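## Task

White is to play. Deliver checkmate to Black in a single move. Every square other than those involved in the move must end up holding exactly what it held initially. All pieces on the board must finish standing upright and lying wholly within their squares. The result must hold without the robot touching or supporting anything.

## Robot and tools

Robot: two arms, left_arm and right_arm, each ending in a two-finger gripper, plus a wrist camera on each (cam_left_wrist, cam_right_wrist, 504x504 fisheye images). The names are labels only; left_arm is mounted on the +y side. Something may occasionally pull briefly on a held piece.

Frame: a single scene frame for everything. Origin on the table surface midway between the arms, +x out over the table, +z up. Positions are in metres; orientations are quaternions written w, x, y, z. Reported hand positions may be slightly off, especially at long reach.

Gripper geometry: fingers point along the gripper's +z axis and close along its x axis. The reported position is the point between the pads; fingertips extend 17.5 mm past it. A flat block projects about 9 cm toward the gripper's -y side, so keep it clear of pieces.

The 20-number row (used by both motion tools): one flat list covering both arms. Numbers 1-10 are left_arm: x, y, z, qw, qx, qy, qz (an absolute target pose for the point between the pads, scene frame), then gripper position, force_limit, speed. Numbers 11-20 are the same ten for right_arm. Always fill all 20, even if one arm is idle; for an idle arm repeat its last reported pose and its previous three gripper numbers, because a 0 there is a real command. Repeat your intended quaternion every time rather than copying a drifted reported one.

Gripper numbers, each in -1 to 1: position +1 is open wide (50 mm gap), about -0.65 means pads meet, -1 means close until something blocks them. force_limit maps -1/0/+1 to roughly 20/102/185 N per pad (actual can be ~17% more). speed maps -1/0/+1 to 20/85/150 mm/s of gap change. New force or speed values only apply when position changes by at least 0.01. To loosen a grip, open first.

Tools:
- execute_actions {"actions": [...], "pictures": bool}. An empty list just reports state. One action {"rows": [[20 numbers], ...], "steps": n} with at most 15 rows and n up to 15 (default 15), each step 1/30 s; the final row repeats if rows run out. One wait {"steps": n}, n up to 300, counted from the previous result including your thinking time. Each step's commanded pose is clipped to within 70 mm and 16 degrees of the measured one, so long travel needs several calls; after the last step the arm continues only to its last clipped pose. A target farther than 0.6 m along any gripper axis from the last reported position is refused entirely.
- move {"target": [20 numbers], "speed": m/s from 0.002 to 0.5, default 0.25}. Straight-line paths for both grippers, ending together, lasting 0.5-10 s (cut off at 10 s). Rotation rate is capped at twice speed in rad/s, taking the shorter direction. Gripper numbers are applied at the start. It does not avoid obstacles or the other arm, and the hand may lag, wander or overshoot speed near full stretch. Its result has a "move:" line: done, off_target, moving, held or fault, plus limits (paced = target clipped; held = a safety check blocked steps, after which the arm can jump fast), and each gripper's distance from its target.
- wait {"seconds": 0 to 10}: let time pass with no new command.
- zoom_image {"camera": name, "region": [x0, y0, x1, y1]}: enlarged crop of that camera's latest image, pixel coordinates from the top-left, at most 504 by 504.
- finished_scene {"scene": current scene number}: ends the scene permanently and reports success; the next task then appears.

Results: a state line per arm with pose and velocities; a "Hand target" line showing where the controller is driving each hand; "pose unreachable" and HELD when the clearance check altered or dropped commands; Flange force (external force estimate, noisy, includes held weight, or "no reading"); gripper object_status: 0 moving, 1 blocked while opening, 2 blocked while closing (a real grip), 3 reached target or pads met (usually nothing held). position_measured in counts gives opening ≈ (250 − counts) × 0.202 mm. Also MOTOR HOT warnings and fault lines.

Good order: look and zoom to read the board, its edge labels and the pieces; choose the mating move; open, lower above the piece slowly, grip with -1 and confirm status 2; lift clear of other pieces; carry and lower onto the target square (if capturing, remove the captured piece first and set it off the board but still on the table); open, rise, confirm the piece stands upright inside the square, then finish.

Avoid: knocking any piece over or off the table; disturbing other squares; pressing into the board or pieces, since the arms are stiff and a small overshoot can trigger a fault stop (contact torque at a joint's load limit or 144 N external force halts the arm for 10 s); collisions between the arms; leaving a piece held or propped by the gripper; long holding of loads, which heats motors and can brake the arm. Move quickly but smoothly, and slow down near contact.

Each tool is called as name([rows], argument=value, ...), one row to a line, values as JSON.

## Session

execute_actions(actions=[])

Scene clock: 0.00 s of 4000.00 s.
left_arm: end_effector_position=(+0.7344, -0.0595, +0.1356) position_measured=3 object_status=3 end_effector_quat_wxyz=(+0.098, +0.959, +0.266, -0.017) end_effector_velocity=(-0.000, +0.000, -0.001) end_effector_angular_velocity=(+0.001, +0.002, +0.000) | right_arm: end_effector_position=(+0.5632, -0.5985, +0.3538) position_measured=3 object_status=3 end_effector_quat_wxyz=(+0.124, +0.897, -0.424, -0.030) end_effector_velocity=(+0.001, -0.000, -0.000) end_effector_angular_velocity=(-0.000, -0.001, +0.000)
Joint positions: left_arm=[-0.599  0.511  1.535 -0.179  0.969  0.484] | right_arm=[-0.164  0.152  1.619 -0.193  1.539  2.506]
Joint velocities: left_arm=[-0.     0.001 -0.    -0.     0.001 -0.   ] | right_arm=[-0.     0.001 -0.    -0.    -0.002 -0.   ]
Flange force (N, the push that the arm receives, along the gripper's own x y z axes): no reading
Hand target (left_arm): +0.734, -0.059, +0.136; +0.098, +0.959, +0.266, -0.017
Hand target (right_arm): +0.563, -0.598, +0.354; +0.124, +0.897, -0.424, -0.030

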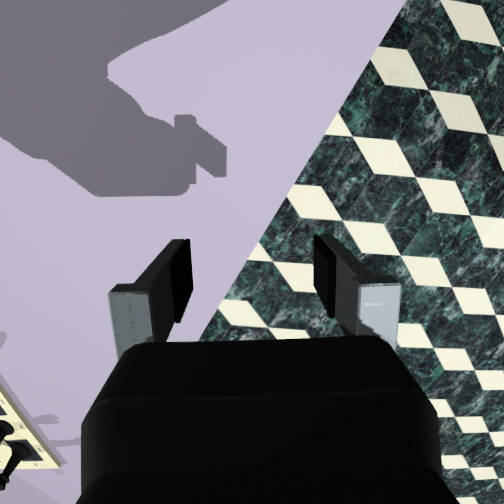

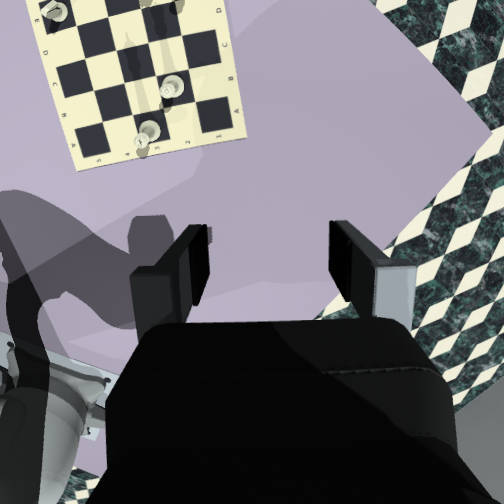

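move(target=[0.45,0.35,0.35,0,1,0,0,1,0,0,0.55,-0.42,0.45,0,1,0,0,1,0,0], speed=0.3)

Scene clock: 12.80 s of 4000.00 s.
left_arm: end_effector_position=(+0.4493, +0.3502, +0.3492) position_measured=3 object_status=3 end_effector_quat_wxyz=(-0.001, +1.000, -0.000, +0.000) end_effector_velocity=(-0.000, +0.000, +0.001) end_effector_angular_velocity=(+0.000, -0.001, -0.001) | right_arm: end_effector_position=(+0.5496, -0.4199, +0.4501) position_measured=3 object_status=3 end_effector_quat_wxyz=(+0.000, +1.000, +0.000, -0.000) end_effector_velocity=(+0.001, -0.000, -0.001) end_effector_angular_velocity=(-0.000, +0.001, -0.002)
Joint positions: left_arm=[-0.323 -0.272  2.016  0.001  1.397  1.21 ] | right_arm=[ 0.017  0.096  1.503 -0.     1.543  1.779]
Joint velocities: left_arm=[-0.    -0.001 -0.001  0.     0.002  0.001] | right_arm=[-0.001  0.002 -0.    -0.    -0.001  0.001]
Flange force (N, the push that the arm receives, along the gripper's own x y z axes): left_arm=[0.1 0.0 -1.1] | right_arm=[-1.6 -0.3 -1.9]
Hand target (left_arm): +0.449, +0.350, +0.349; -0.000, +1.000, -0.000, +0.000
Hand target (right_arm): +0.550, -0.420, +0.450; +0.000, +1.000, +0.000, -0.000
Off the commanded pose (left_arm): 0.001 m, 0 deg.
Off the commanded pose (right_arm): 0.000 m, 0 deg.
After step 90, 7.57 s passed at rest.
move: done

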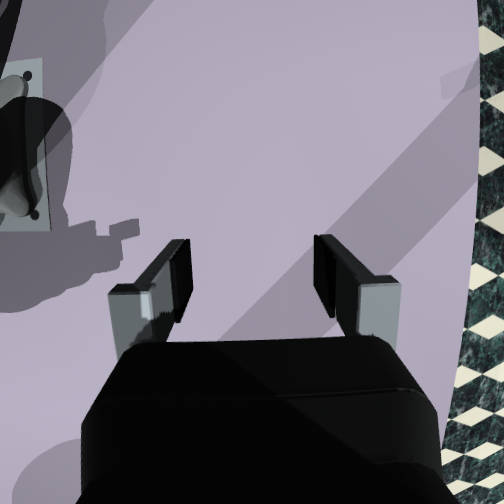

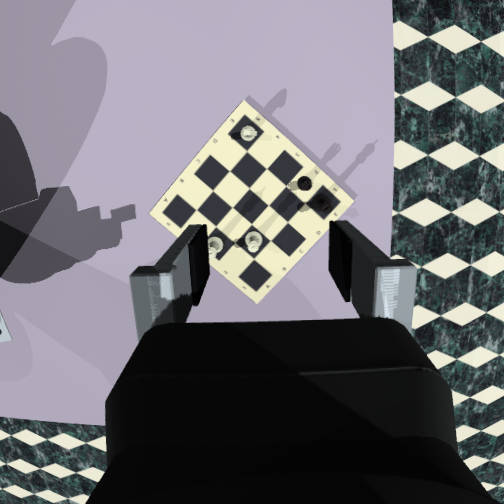

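zoom_image(camera="cam_right_wrist", region=[140, 80, 380, 320])

Region (140, 80, 380, 320) of cam_right_wrist's 504x504 image, scaled by 2.100, with more detail than that image has.

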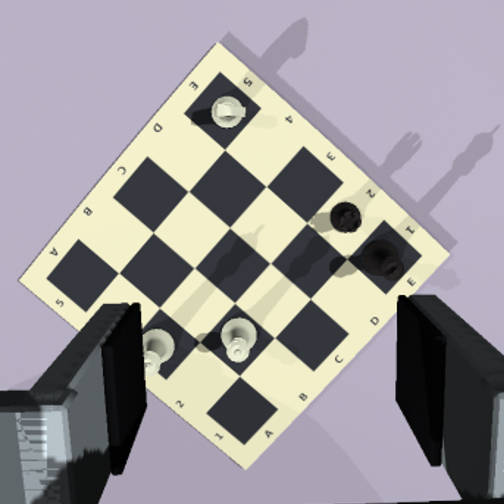

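move(target=[0.45,0.35,0.35,0,1,0,0,1,0,0,0.55,-0.46,0.25,0,1,0,0,1,0,0], speed=0.3)

Scene clock: 43.70 s of 4000.00 s.
left_arm: end_effector_position=(+0.4500, +0.3500, +0.3500) position_measured=3 object_status=3 end_effector_quat_wxyz=(-0.000, +1.000, +0.000, +0.000) end_effector_velocity=(-0.000, +0.001, +0.001) end_effector_angular_velocity=(+0.001, +0.002, +0.001) | right_arm: end_effector_position=(+0.5502, -0.4600, +0.2500) position_measured=3 object_status=3 end_effector_quat_wxyz=(-0.000, +1.000, -0.000, +0.000) end_effector_velocity=(-0.000, -0.000, -0.001) end_effector_angular_velocity=(+0.000, +0.001, +0.000)
Joint positions: left_arm=[-0.321 -0.271  2.014  0.     1.398  1.211] | right_arm=[-0.048  0.149  1.81  -0.     1.182  1.715]
Joint velocities: left_arm=[ 0.001 -0.    -0.002  0.     0.004  0.   ] | right_arm=[-0.     0.001  0.001  0.001 -0.001 -0.001]
Flange force (N, the push that the arm receives, along the gripper's own x y z axes): left_arm=[-3.4 2.3 0.1] | right_arm=[-2.4 -1.9 -1.5]
Hand target (left_arm): +0.450, +0.350, +0.350; -0.000, +1.000, +0.000, +0.000
Hand target (right_arm): +0.550, -0.460, +0.250; +0.000, +1.000, -0.000, +0.000
Off the commanded pose (left_arm): 0.000 m, 0 deg.
Off the commanded pose (right_arm): 0.000 m, 0 deg.
After step 90, 26.80 s passed at rest.
move: done

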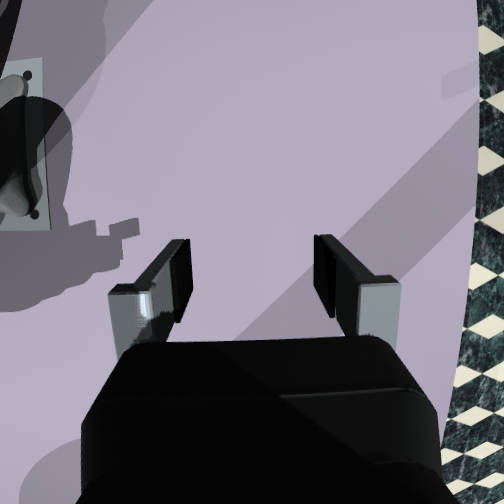

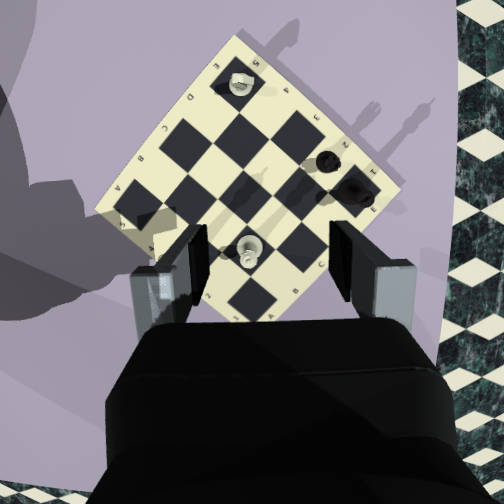

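move(target=[0.45,0.35,0.35,0,1,0,0,1,0,0,0.60,-0.52,0.17,0,0.7071,0.7071,0,1,0,0], speed=0.4)

zoom_image(camera="cam_right_wrist", region=[120, 20, 420, 320])

Scene clock: 61.67 s of 4000.00 s.
left_arm: end_effector_position=(+0.4500, +0.3500, +0.3500) position_measured=3 object_status=3 end_effector_quat_wxyz=(-0.000, +1.000, +0.000, -0.000) end_effector_velocity=(-0.000, -0.001, +0.000) end_effector_angular_velocity=(-0.002, +0.001, -0.000) | right_arm: end_effector_position=(+0.6001, -0.5200, +0.1699) position_measured=3 object_status=3 end_effector_quat_wxyz=(+0.000, +0.707, +0.707, +0.000) end_effector_velocity=(+0.001, +0.000, +0.000) end_effector_angular_velocity=(+0.000, -0.001, +0.001)
Joint positions: left_arm=[-0.321 -0.271  2.014 -0.     1.398  1.211] | right_arm=[-0.115  0.308  1.766  0.     1.068  0.078]
Joint velocities: left_arm=[-0.    -0.    -0.001 -0.002  0.001  0.   ] | right_arm=[ 0.     0.001 -0.001  0.    -0.001 -0.001]
Flange force (N, the push that the arm receives, along the gripper's own x y z axes): left_arm=[-1.4 0.2 -0.3] | right_arm=[0.7 1.0 -1.3]
Hand target (left_arm): +0.450, +0.350, +0.350; -0.000, +1.000, +0.000, -0.000
Hand target (right_arm): +0.600, -0.520, +0.170; +0.000, +0.707, +0.707, +0.000
Off the commanded pose (left_arm): 0.000 m, 0 deg.
Off the commanded pose (right_arm): 0.000 m, 0 deg.
After step 90, 12.57 s passed at rest.
move: done

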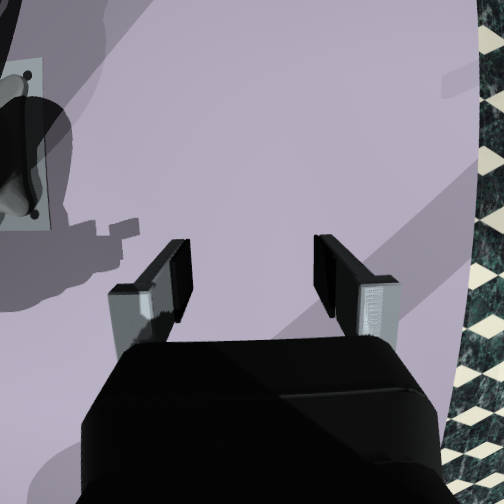

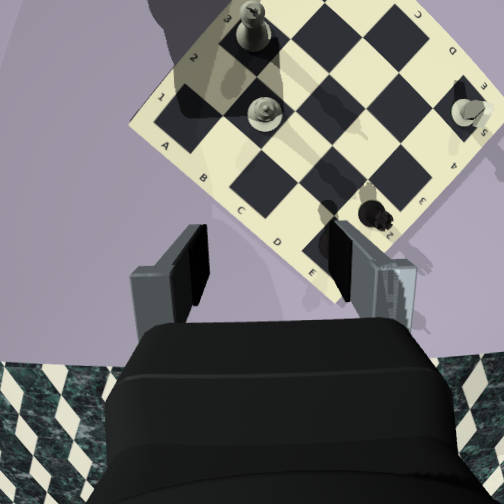

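Region (120, 20, 420, 320) of cam_right_wrist's 504x504 image, scaled by 1.680, with more detail than that image has.

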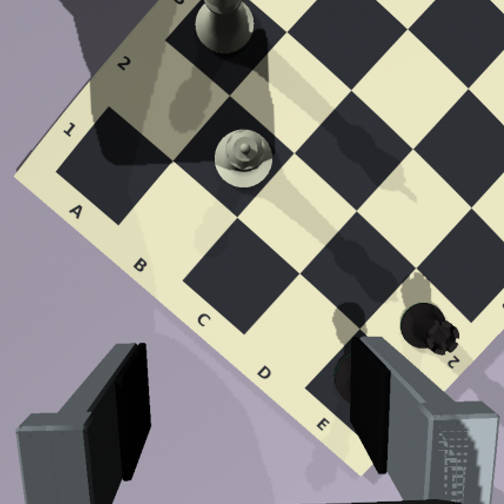

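move(target=[0.45,0.35,0.35,0,1,0,0,1,0,0,0.532,-0.5215,0.105,0,0.7071,0.7071,0,1,0,0], speed=0.15)

Scene clock: 71.63 s of 4000.00 s.
left_arm: end_effector_position=(+0.4500, +0.3500, +0.3500) position_measured=3 object_status=3 end_effector_quat_wxyz=(-0.000, +1.000, +0.000, -0.000) end_effector_velocity=(-0.000, -0.000, +0.000) end_effector_angular_velocity=(-0.000, +0.001, +0.000) | right_arm: end_effector_position=(+0.5321, -0.5216, +0.1050) position_measured=3 object_status=3 end_effector_quat_wxyz=(+0.000, +0.707, +0.707, -0.000) end_effector_velocity=(-0.001, -0.000, -0.000) end_effector_angular_velocity=(+0.000, -0.000, +0.000)
Joint positions: left_arm=[-0.321 -0.271  2.014 -0.     1.398  1.211] | right_arm=[-0.109  0.272  1.954 -0.     0.915  0.084]
Joint velocities: left_arm=[ 0.     0.    -0.    -0.     0.001 -0.   ] | right_arm=[-0.    -0.001  0.001  0.    -0.001 -0.   ]
Flange force (N, the push that the arm receives, along the gripper's own x y z axes): left_arm=[-3.8 1.5 -0.1] | right_arm=[-1.6 -0.1 -2.3]
Hand target (left_arm): +0.450, +0.350, +0.350; -0.000, +1.000, +0.000, -0.000
Hand target (right_arm): +0.532, -0.522, +0.105; +0.000, +0.707, +0.707, -0.000
Off the commanded pose (left_arm): 0.000 m, 0 deg.
Off the commanded pose (right_arm): 0.000 m, 0 deg.
After step 90, 6.00 s passed at rest.
move: done

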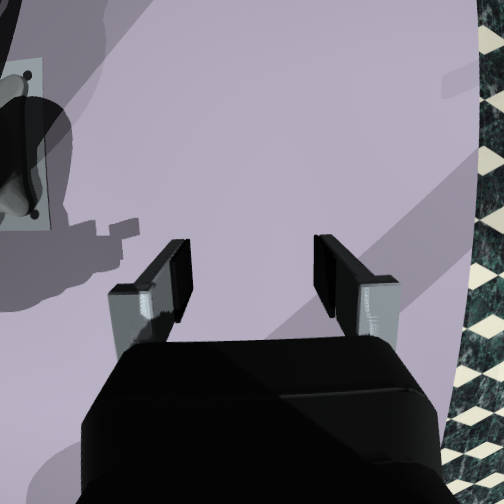

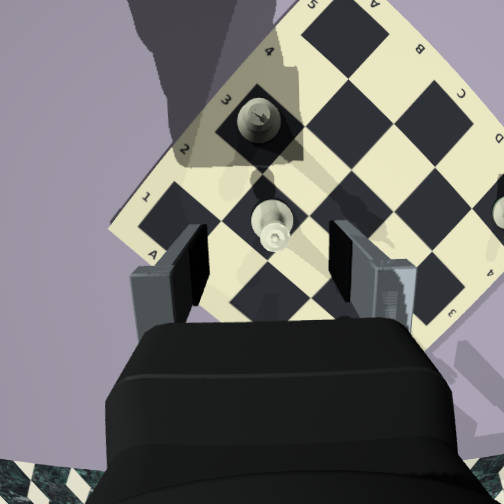

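move(target=[0.45,0.35,0.35,0,1,0,0,1,0,0,0.534,-0.520,0.06,0,0.7071,0.7071,0,1,0,0], speed=0.08)

zoom_image(camera="cam_right_wrist", region=[170, 130, 370, 330])

Scene clock: 88.17 s of 4000.00 s.
left_arm: end_effector_position=(+0.4500, +0.3500, +0.3500) position_measured=3 object_status=3 end_effector_quat_wxyz=(-0.000, +1.000, +0.000, -0.000) end_effector_velocity=(+0.000, +0.000, +0.000) end_effector_angular_velocity=(+0.001, +0.000, +0.000) | right_arm: end_effector_position=(+0.5340, -0.5200, +0.0600) position_measured=3 object_status=3 end_effector_quat_wxyz=(+0.000, +0.707, +0.707, -0.000) end_effector_velocity=(+0.000, +0.000, +0.000) end_effector_angular_velocity=(-0.000, -0.001, -0.000)
Joint positions: left_arm=[-0.321 -0.271  2.014 -0.     1.398  1.211] | right_arm=[-0.106  0.326  1.983 -0.     0.833  0.086]
Joint velocities: left_arm=[ 0.     0.    -0.     0.001  0.001 -0.   ] | right_arm=[ 0.    -0.    -0.    -0.    -0.001  0.   ]
Flange force (N, the push that the arm receives, along the gripper's own x y z axes): left_arm=[-2.5 -2.6 0.2] | right_arm=[-0.3 -0.1 -2.4]
Hand target (left_arm): +0.450, +0.350, +0.350; -0.000, +1.000, +0.000, -0.000
Hand target (right_arm): +0.534, -0.520, +0.060; +0.000, +0.707, +0.707, -0.000
Off the commanded pose (left_arm): 0.000 m, 0 deg.
Off the commanded pose (right_arm): 0.000 m, 0 deg.
After step 90, 12.67 s passed at rest.
move: done

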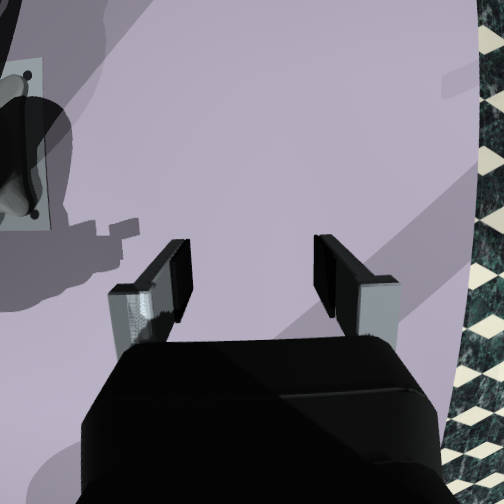

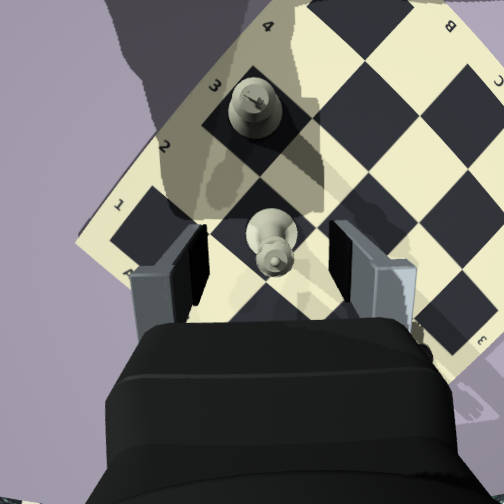

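Region (170, 130, 370, 330) of cam_right_wrist's 504x504 image, scaled by 2.520, with more detail than that image has.

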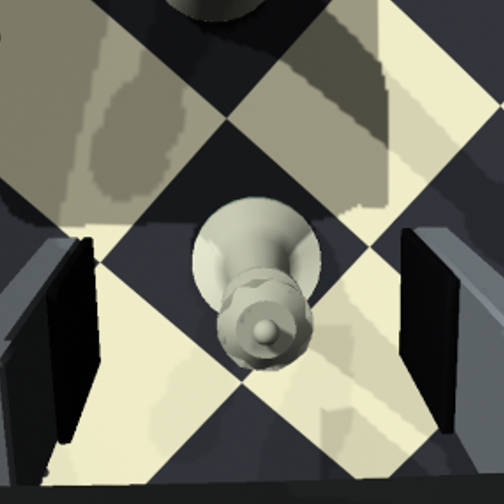

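move(target=[0.45,0.35,0.35,0,1,0,0,1,0,0,0.538,-0.5182,0.043,0,0.7071,0.7071,0,1,0,0], speed=0.05)

move(target=[0.45,0.35,0.35,0,1,0,0,1,0,0,0.538,-0.5182,0.043,0,0.7071,0.7071,0,-1,-0.6,-0.5], speed=0.05)

Scene clock: 101.37 s of 4000.00 s.
left_arm: end_effector_position=(+0.4500, +0.3500, +0.3500) position_measured=3 object_status=3 end_effector_quat_wxyz=(-0.000, +1.000, +0.000, -0.000) end_effector_velocity=(+0.001, -0.000, +0.000) end_effector_angular_velocity=(-0.001, -0.002, -0.000) | right_arm: end_effector_position=(+0.5380, -0.5182, +0.0430) position_measured=3 object_status=3 end_effector_quat_wxyz=(+0.000, +0.707, +0.707, -0.000) end_effector_velocity=(+0.001, -0.000, +0.001) end_effector_angular_velocity=(+0.000, -0.003, -0.000)
Joint positions: left_arm=[-0.321 -0.271  2.014 -0.     1.398  1.211] | right_arm=[-0.104  0.351  1.986 -0.     0.805  0.088]
Joint velocities: left_arm=[-0.    -0.     0.    -0.    -0.002  0.   ] | right_arm=[-0.    -0.001 -0.     0.    -0.001 -0.   ]
Flange force (N, the push that the arm receives, along the gripper's own x y z axes): left_arm=[-1.1 -5.3 -1.1] | right_arm=[1.2 1.6 -0.8]
Hand target (left_arm): +0.450, +0.350, +0.350; -0.000, +1.000, -0.000, -0.000
Hand target (right_arm): +0.538, -0.518, +0.043; +0.000, +0.707, +0.707, -0.000
Off the commanded pose (left_arm): 0.000 m, 0 deg.
Off the commanded pose (right_arm): 0.000 m, 0 deg.
After step 90, 9.47 s passed at rest.
move: done

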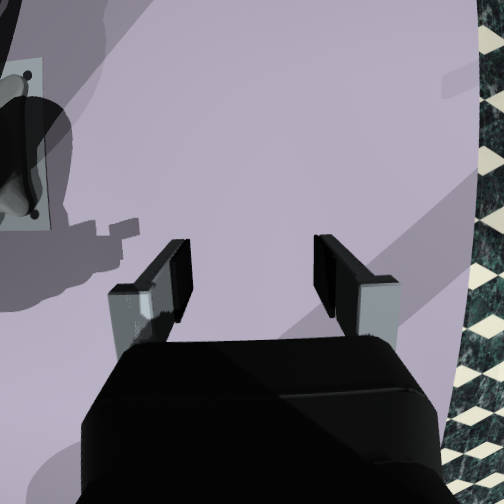

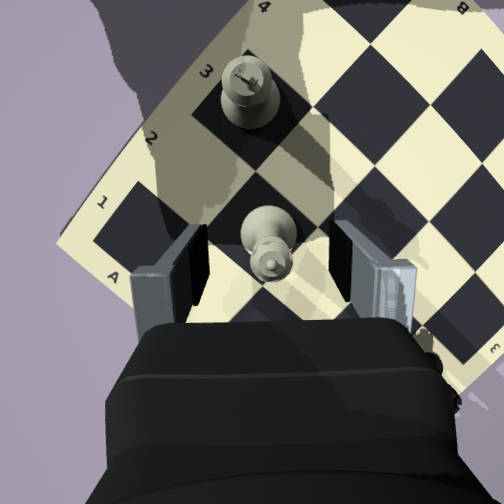

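Scene clock: 102.30 s of 4000.00 s.
left_arm: end_effector_position=(+0.4500, +0.3500, +0.3500) position_measured=3 object_status=3 end_effector_quat_wxyz=(-0.000, +1.000, +0.000, -0.000) end_effector_velocity=(+0.000, -0.001, +0.001) end_effector_angular_velocity=(-0.003, -0.001, -0.001) | right_arm: end_effector_position=(+0.5380, -0.5182, +0.0430) position_measured=186 object_status=2 end_effector_quat_wxyz=(-0.000, +0.707, +0.707, -0.000) end_effector_velocity=(+0.000, -0.000, +0.000) end_effector_angular_velocity=(-0.001, -0.001, +0.002)
Joint positions: left_arm=[-0.321 -0.271  2.014 -0.     1.398  1.211] | right_arm=[-0.104  0.351  1.986  0.     0.805  0.088]
Joint velocities: left_arm=[-0.001 -0.    -0.001 -0.002 -0.001  0.   ] | right_arm=[ 0.    -0.001 -0.    -0.001 -0.    -0.001]
Flange force (N, the push that the arm receives, along the gripper's own x y z axes): left_arm=[-0.4 -3.2 -0.4] | right_arm=[0.3 -0.1 -1.6]
Hand target (left_arm): +0.450, +0.350, +0.350; -0.000, +1.000, -0.000, -0.000
Hand target (right_arm): +0.538, -0.518, +0.043; +0.000, +0.707, +0.707, +0.000
Off the commanded pose (left_arm): 0.000 m, 0 deg.
Off the commanded pose (right_arm): 0.000 m, 0 deg.
move: done

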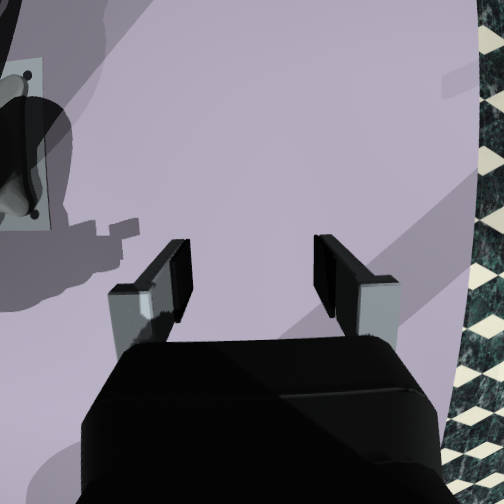

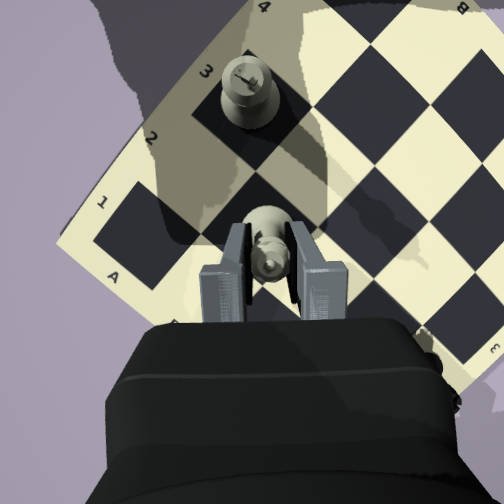

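move(target=[0.45,0.35,0.35,0,1,0,0,1,0,0,0.540,-0.5182,0.056,0,0.7071,0.7071,0,-1,-0.6,-0.5], speed=0.05)

move(target=[0.45,0.35,0.35,0,1,0,0,1,0,0,0.592,-0.519,0.049,0,0.7071,0.7071,0,-1,-0.6,-0.5], speed=0.08)

Scene clock: 109.77 s of 4000.00 s.
left_arm: end_effector_position=(+0.4500, +0.3500, +0.3500) position_measured=3 object_status=3 end_effector_quat_wxyz=(-0.000, +1.000, +0.000, -0.000) end_effector_velocity=(+0.000, +0.000, +0.000) end_effector_angular_velocity=(+0.001, -0.000, -0.001) | right_arm: end_effector_position=(+0.5400, -0.5182, +0.0560) position_measured=186 object_status=2 end_effector_quat_wxyz=(-0.000, +0.707, +0.707, -0.000) end_effector_velocity=(+0.000, -0.000, -0.000) end_effector_angular_velocity=(+0.000, -0.001, +0.001)
Joint positions: left_arm=[-0.321 -0.271  2.014 -0.     1.398  1.211] | right_arm=[-0.104  0.338  1.973  0.     0.83   0.088]
Joint velocities: left_arm=[-0.     0.    -0.001  0.001  0.001  0.   ] | right_arm=[-0.     0.001  0.    -0.    -0.001 -0.001]
Flange force (N, the push that the arm receives, along the gripper's own x y z axes): left_arm=[-4.8 -0.4 -0.1] | right_arm=[1.8 -0.3 -1.9]
Hand target (left_arm): +0.450, +0.350, +0.350; -0.000, +1.000, +0.000, -0.000
Hand target (right_arm): +0.540, -0.518, +0.056; -0.000, +0.707, +0.707, +0.000
Off the commanded pose (left_arm): 0.000 m, 0 deg.
Off the commanded pose (right_arm): 0.000 m, 0 deg.
After step 90, 3.77 s passed at rest.
move: done

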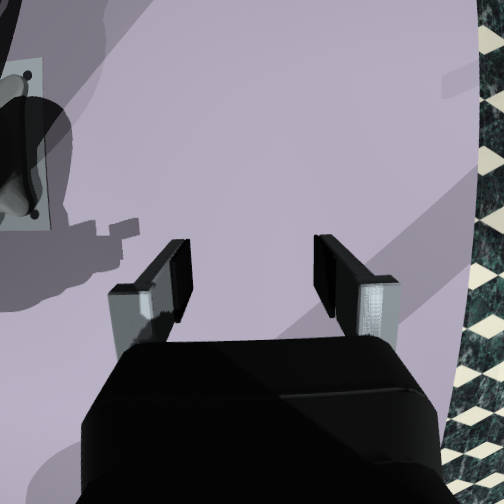

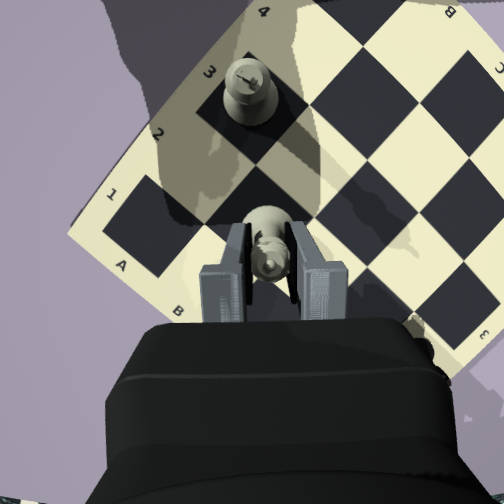

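Scene clock: 110.73 s of 4000.00 s.
left_arm: end_effector_position=(+0.4500, +0.3500, +0.3500) position_measured=3 object_status=3 end_effector_quat_wxyz=(-0.000, +1.000, -0.000, -0.000) end_effector_velocity=(-0.000, +0.001, -0.000) end_effector_angular_velocity=(+0.001, +0.002, +0.001) | right_arm: end_effector_position=(+0.5920, -0.5189, +0.0490) position_measured=186 object_status=2 end_effector_quat_wxyz=(-0.000, +0.707, +0.707, +0.000) end_effector_velocity=(+0.000, -0.000, -0.001) end_effector_angular_velocity=(-0.000, +0.000, +0.000)
Joint positions: left_arm=[-0.321 -0.271  2.014 -0.     1.398  1.211] | right_arm=[-0.112  0.412  1.876  0.     0.853  0.08 ]
Joint velocities: left_arm=[ 0.001 -0.     0.     0.     0.002 -0.   ] | right_arm=[-0.     0.001 -0.    -0.    -0.001 -0.   ]
Flange force (N, the push that the arm receives, along the gripper's own x y z axes): left_arm=[-0.9 -0.5 0.7] | right_arm=[0.3 0.4 -1.1]
Hand target (left_arm): +0.450, +0.350, +0.350; -0.000, +1.000, -0.000, -0.000
Hand target (right_arm): +0.592, -0.519, +0.049; -0.000, +0.707, +0.707, +0.000
Off the commanded pose (left_arm): 0.000 m, 0 deg.
Off the commanded pose (right_arm): 0.000 m, 0 deg.
move: done

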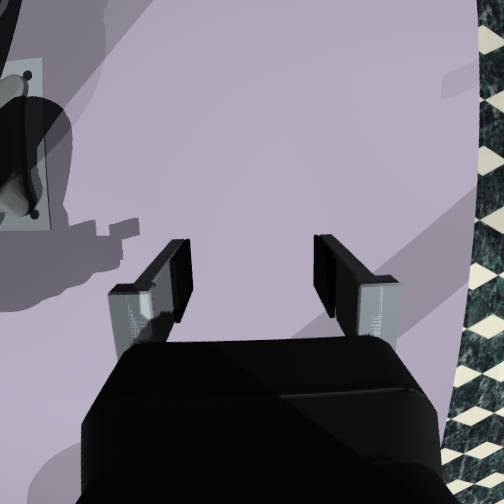

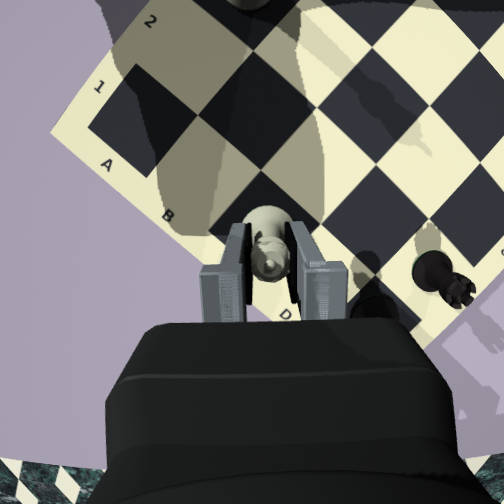

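move(target=[0.45,0.35,0.35,0,1,0,0,1,0,0,0.5905,-0.520,0.0437,0,0.7071,0.7071,0,-1,-0.6,-0.5], speed=0.015)

move(target=[0.45,0.35,0.35,0,1,0,0,1,0,0,0.5905,-0.520,0.0437,0,0.7071,0.7071,0,0.3,-0.6,-0.5], speed=0.015)

move(target=[0.45,0.35,0.35,0,1,0,0,1,0,0,0.5905,-0.520,0.2,0,0.7071,0.7071,0,0.3,-0.6,-0.5], speed=0.15)

Scene clock: 124.33 s of 4000.00 s.
left_arm: end_effector_position=(+0.4500, +0.3500, +0.3500) position_measured=3 object_status=3 end_effector_quat_wxyz=(-0.000, +1.000, +0.000, -0.000) end_effector_velocity=(+0.001, +0.000, +0.001) end_effector_angular_velocity=(-0.000, -0.002, +0.000) | right_arm: end_effector_position=(+0.5905, -0.5200, +0.0437) position_measured=186 object_status=2 end_effector_quat_wxyz=(-0.000, +0.707, +0.707, +0.000) end_effector_velocity=(+0.000, -0.000, +0.000) end_effector_angular_velocity=(+0.000, -0.001, -0.001)
Joint positions: left_arm=[-0.321 -0.271  2.014 -0.     1.398  1.211] | right_arm=[-0.114  0.416  1.882  0.     0.843  0.079]
Joint velocities: left_arm=[ 0.001 -0.    -0.001  0.    -0.     0.   ] | right_arm=[-0.    -0.001  0.     0.    -0.     0.   ]
Flange force (N, the push that the arm receives, along the gripper's own x y z axes): left_arm=[-0.9 0.7 0.3] | right_arm=[-0.1 1.7 -1.5]
Hand target (left_arm): +0.450, +0.350, +0.350; -0.000, +1.000, +0.000, -0.000
Hand target (right_arm): +0.591, -0.520, +0.044; +0.000, +0.707, +0.707, -0.000
Off the commanded pose (left_arm): 0.000 m, 0 deg.
Off the commanded pose (right_arm): 0.000 m, 0 deg.
After step 90, 9.90 s passed at rest.
move: done

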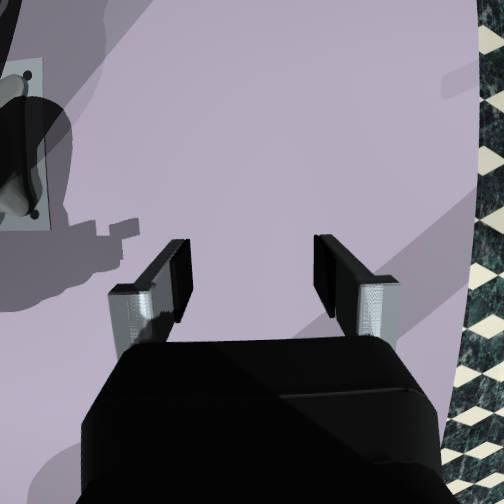

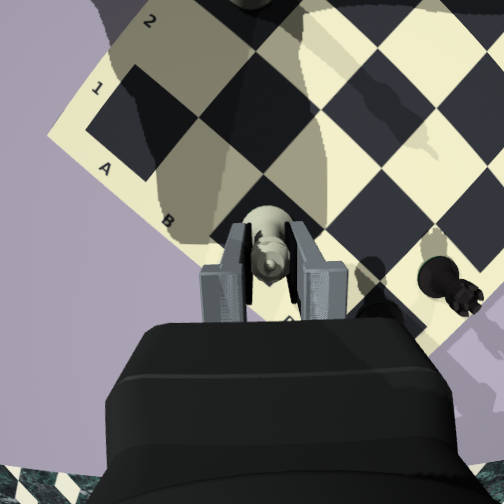

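Scene clock: 125.03 s of 4000.00 s.
left_arm: end_effector_position=(+0.4500, +0.3500, +0.3500) position_measured=3 object_status=3 end_effector_quat_wxyz=(-0.000, +1.000, +0.000, -0.000) end_effector_velocity=(+0.001, +0.000, +0.000) end_effector_angular_velocity=(+0.001, -0.001, +0.001) | right_arm: end_effector_position=(+0.5905, -0.5200, +0.0437) position_measured=107 object_status=3 end_effector_quat_wxyz=(-0.000, +0.707, +0.707, +0.000) end_effector_velocity=(+0.000, +0.000, -0.000) end_effector_angular_velocity=(+0.000, -0.000, -0.001)
Joint positions: left_arm=[-0.321 -0.271  2.014 -0.     1.398  1.211] | right_arm=[-0.114  0.416  1.882  0.     0.843  0.079]
Joint velocities: left_arm=[ 0.     0.001 -0.001  0.001 -0.    -0.   ] | right_arm=[ 0.     0.    -0.     0.    -0.     0.001]
Flange force (N, the push that the arm receives, along the gripper's own x y z axes): left_arm=[-2.5 -1.9 -1.6] | right_arm=[0.7 1.0 -0.6]
Hand target (left_arm): +0.450, +0.350, +0.350; -0.000, +1.000, +0.000, -0.000
Hand target (right_arm): +0.591, -0.520, +0.044; -0.000, +0.707, +0.707, +0.000
Off the commanded pose (left_arm): 0.000 m, 0 deg.
Off the commanded pose (right_arm): 0.000 m, 0 deg.
move: done

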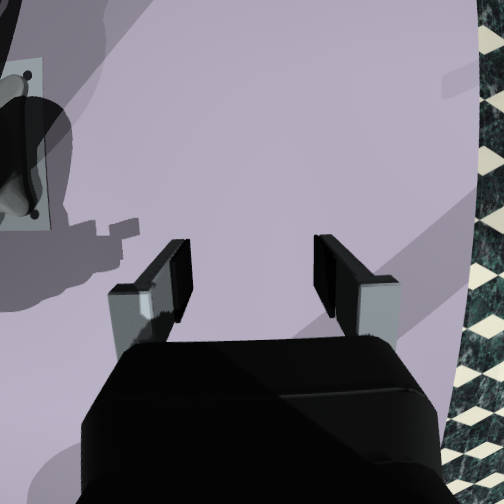

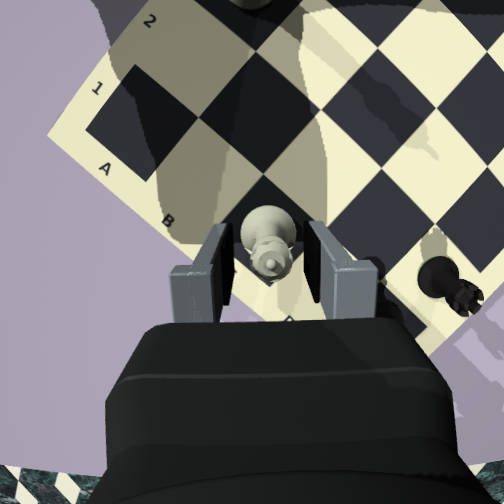

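Scene clock: 126.43 s of 4000.00 s.
left_arm: end_effector_position=(+0.4500, +0.3500, +0.3500) position_measured=3 object_status=3 end_effector_quat_wxyz=(-0.000, +1.000, +0.000, -0.000) end_effector_velocity=(+0.000, -0.000, +0.000) end_effector_angular_velocity=(+0.001, -0.002, -0.002) | right_arm: end_effector_position=(+0.5905, -0.5200, +0.2001) position_measured=107 object_status=3 end_effector_quat_wxyz=(-0.000, +0.707, +0.707, +0.000) end_effector_velocity=(+0.000, -0.000, +0.000) end_effector_angular_velocity=(-0.000, -0.001, +0.000)
Joint positions: left_arm=[-0.321 -0.271  2.014 -0.     1.398  1.211] | right_arm=[-0.114  0.271  1.755  0.     1.116  0.078]
Joint velocities: left_arm=[-0.002 -0.    -0.001  0.002 -0.001 -0.   ] | right_arm=[-0.    -0.001 -0.    -0.    -0.    -0.   ]
Flange force (N, the push that the arm receives, along the gripper's own x y z axes): left_arm=[0.8 -1.5 -0.4] | right_arm=[-0.9 2.4 -1.0]
Hand target (left_arm): +0.450, +0.350, +0.350; -0.000, +1.000, -0.000, -0.000
Hand target (right_arm): +0.591, -0.520, +0.200; -0.000, +0.707, +0.707, +0.000
Off the commanded pose (left_arm): 0.000 m, 0 deg.
Off the commanded pose (right_arm): 0.000 m, 0 deg.
move: done

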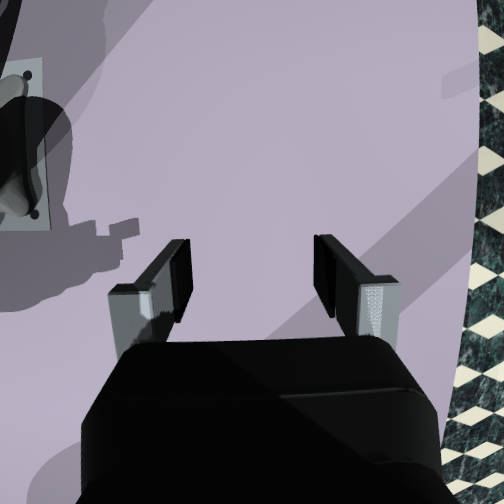

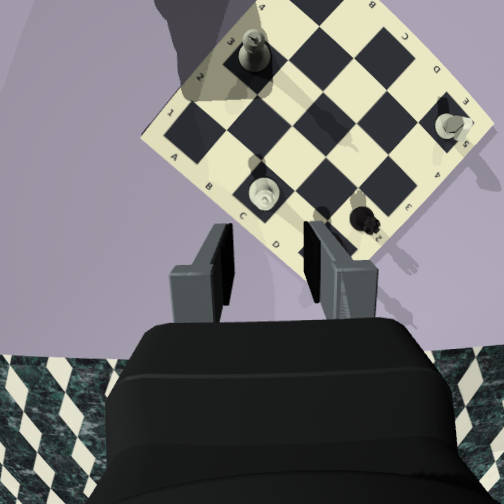

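finished_scene(scene=1)

The scene is finished: the task was done.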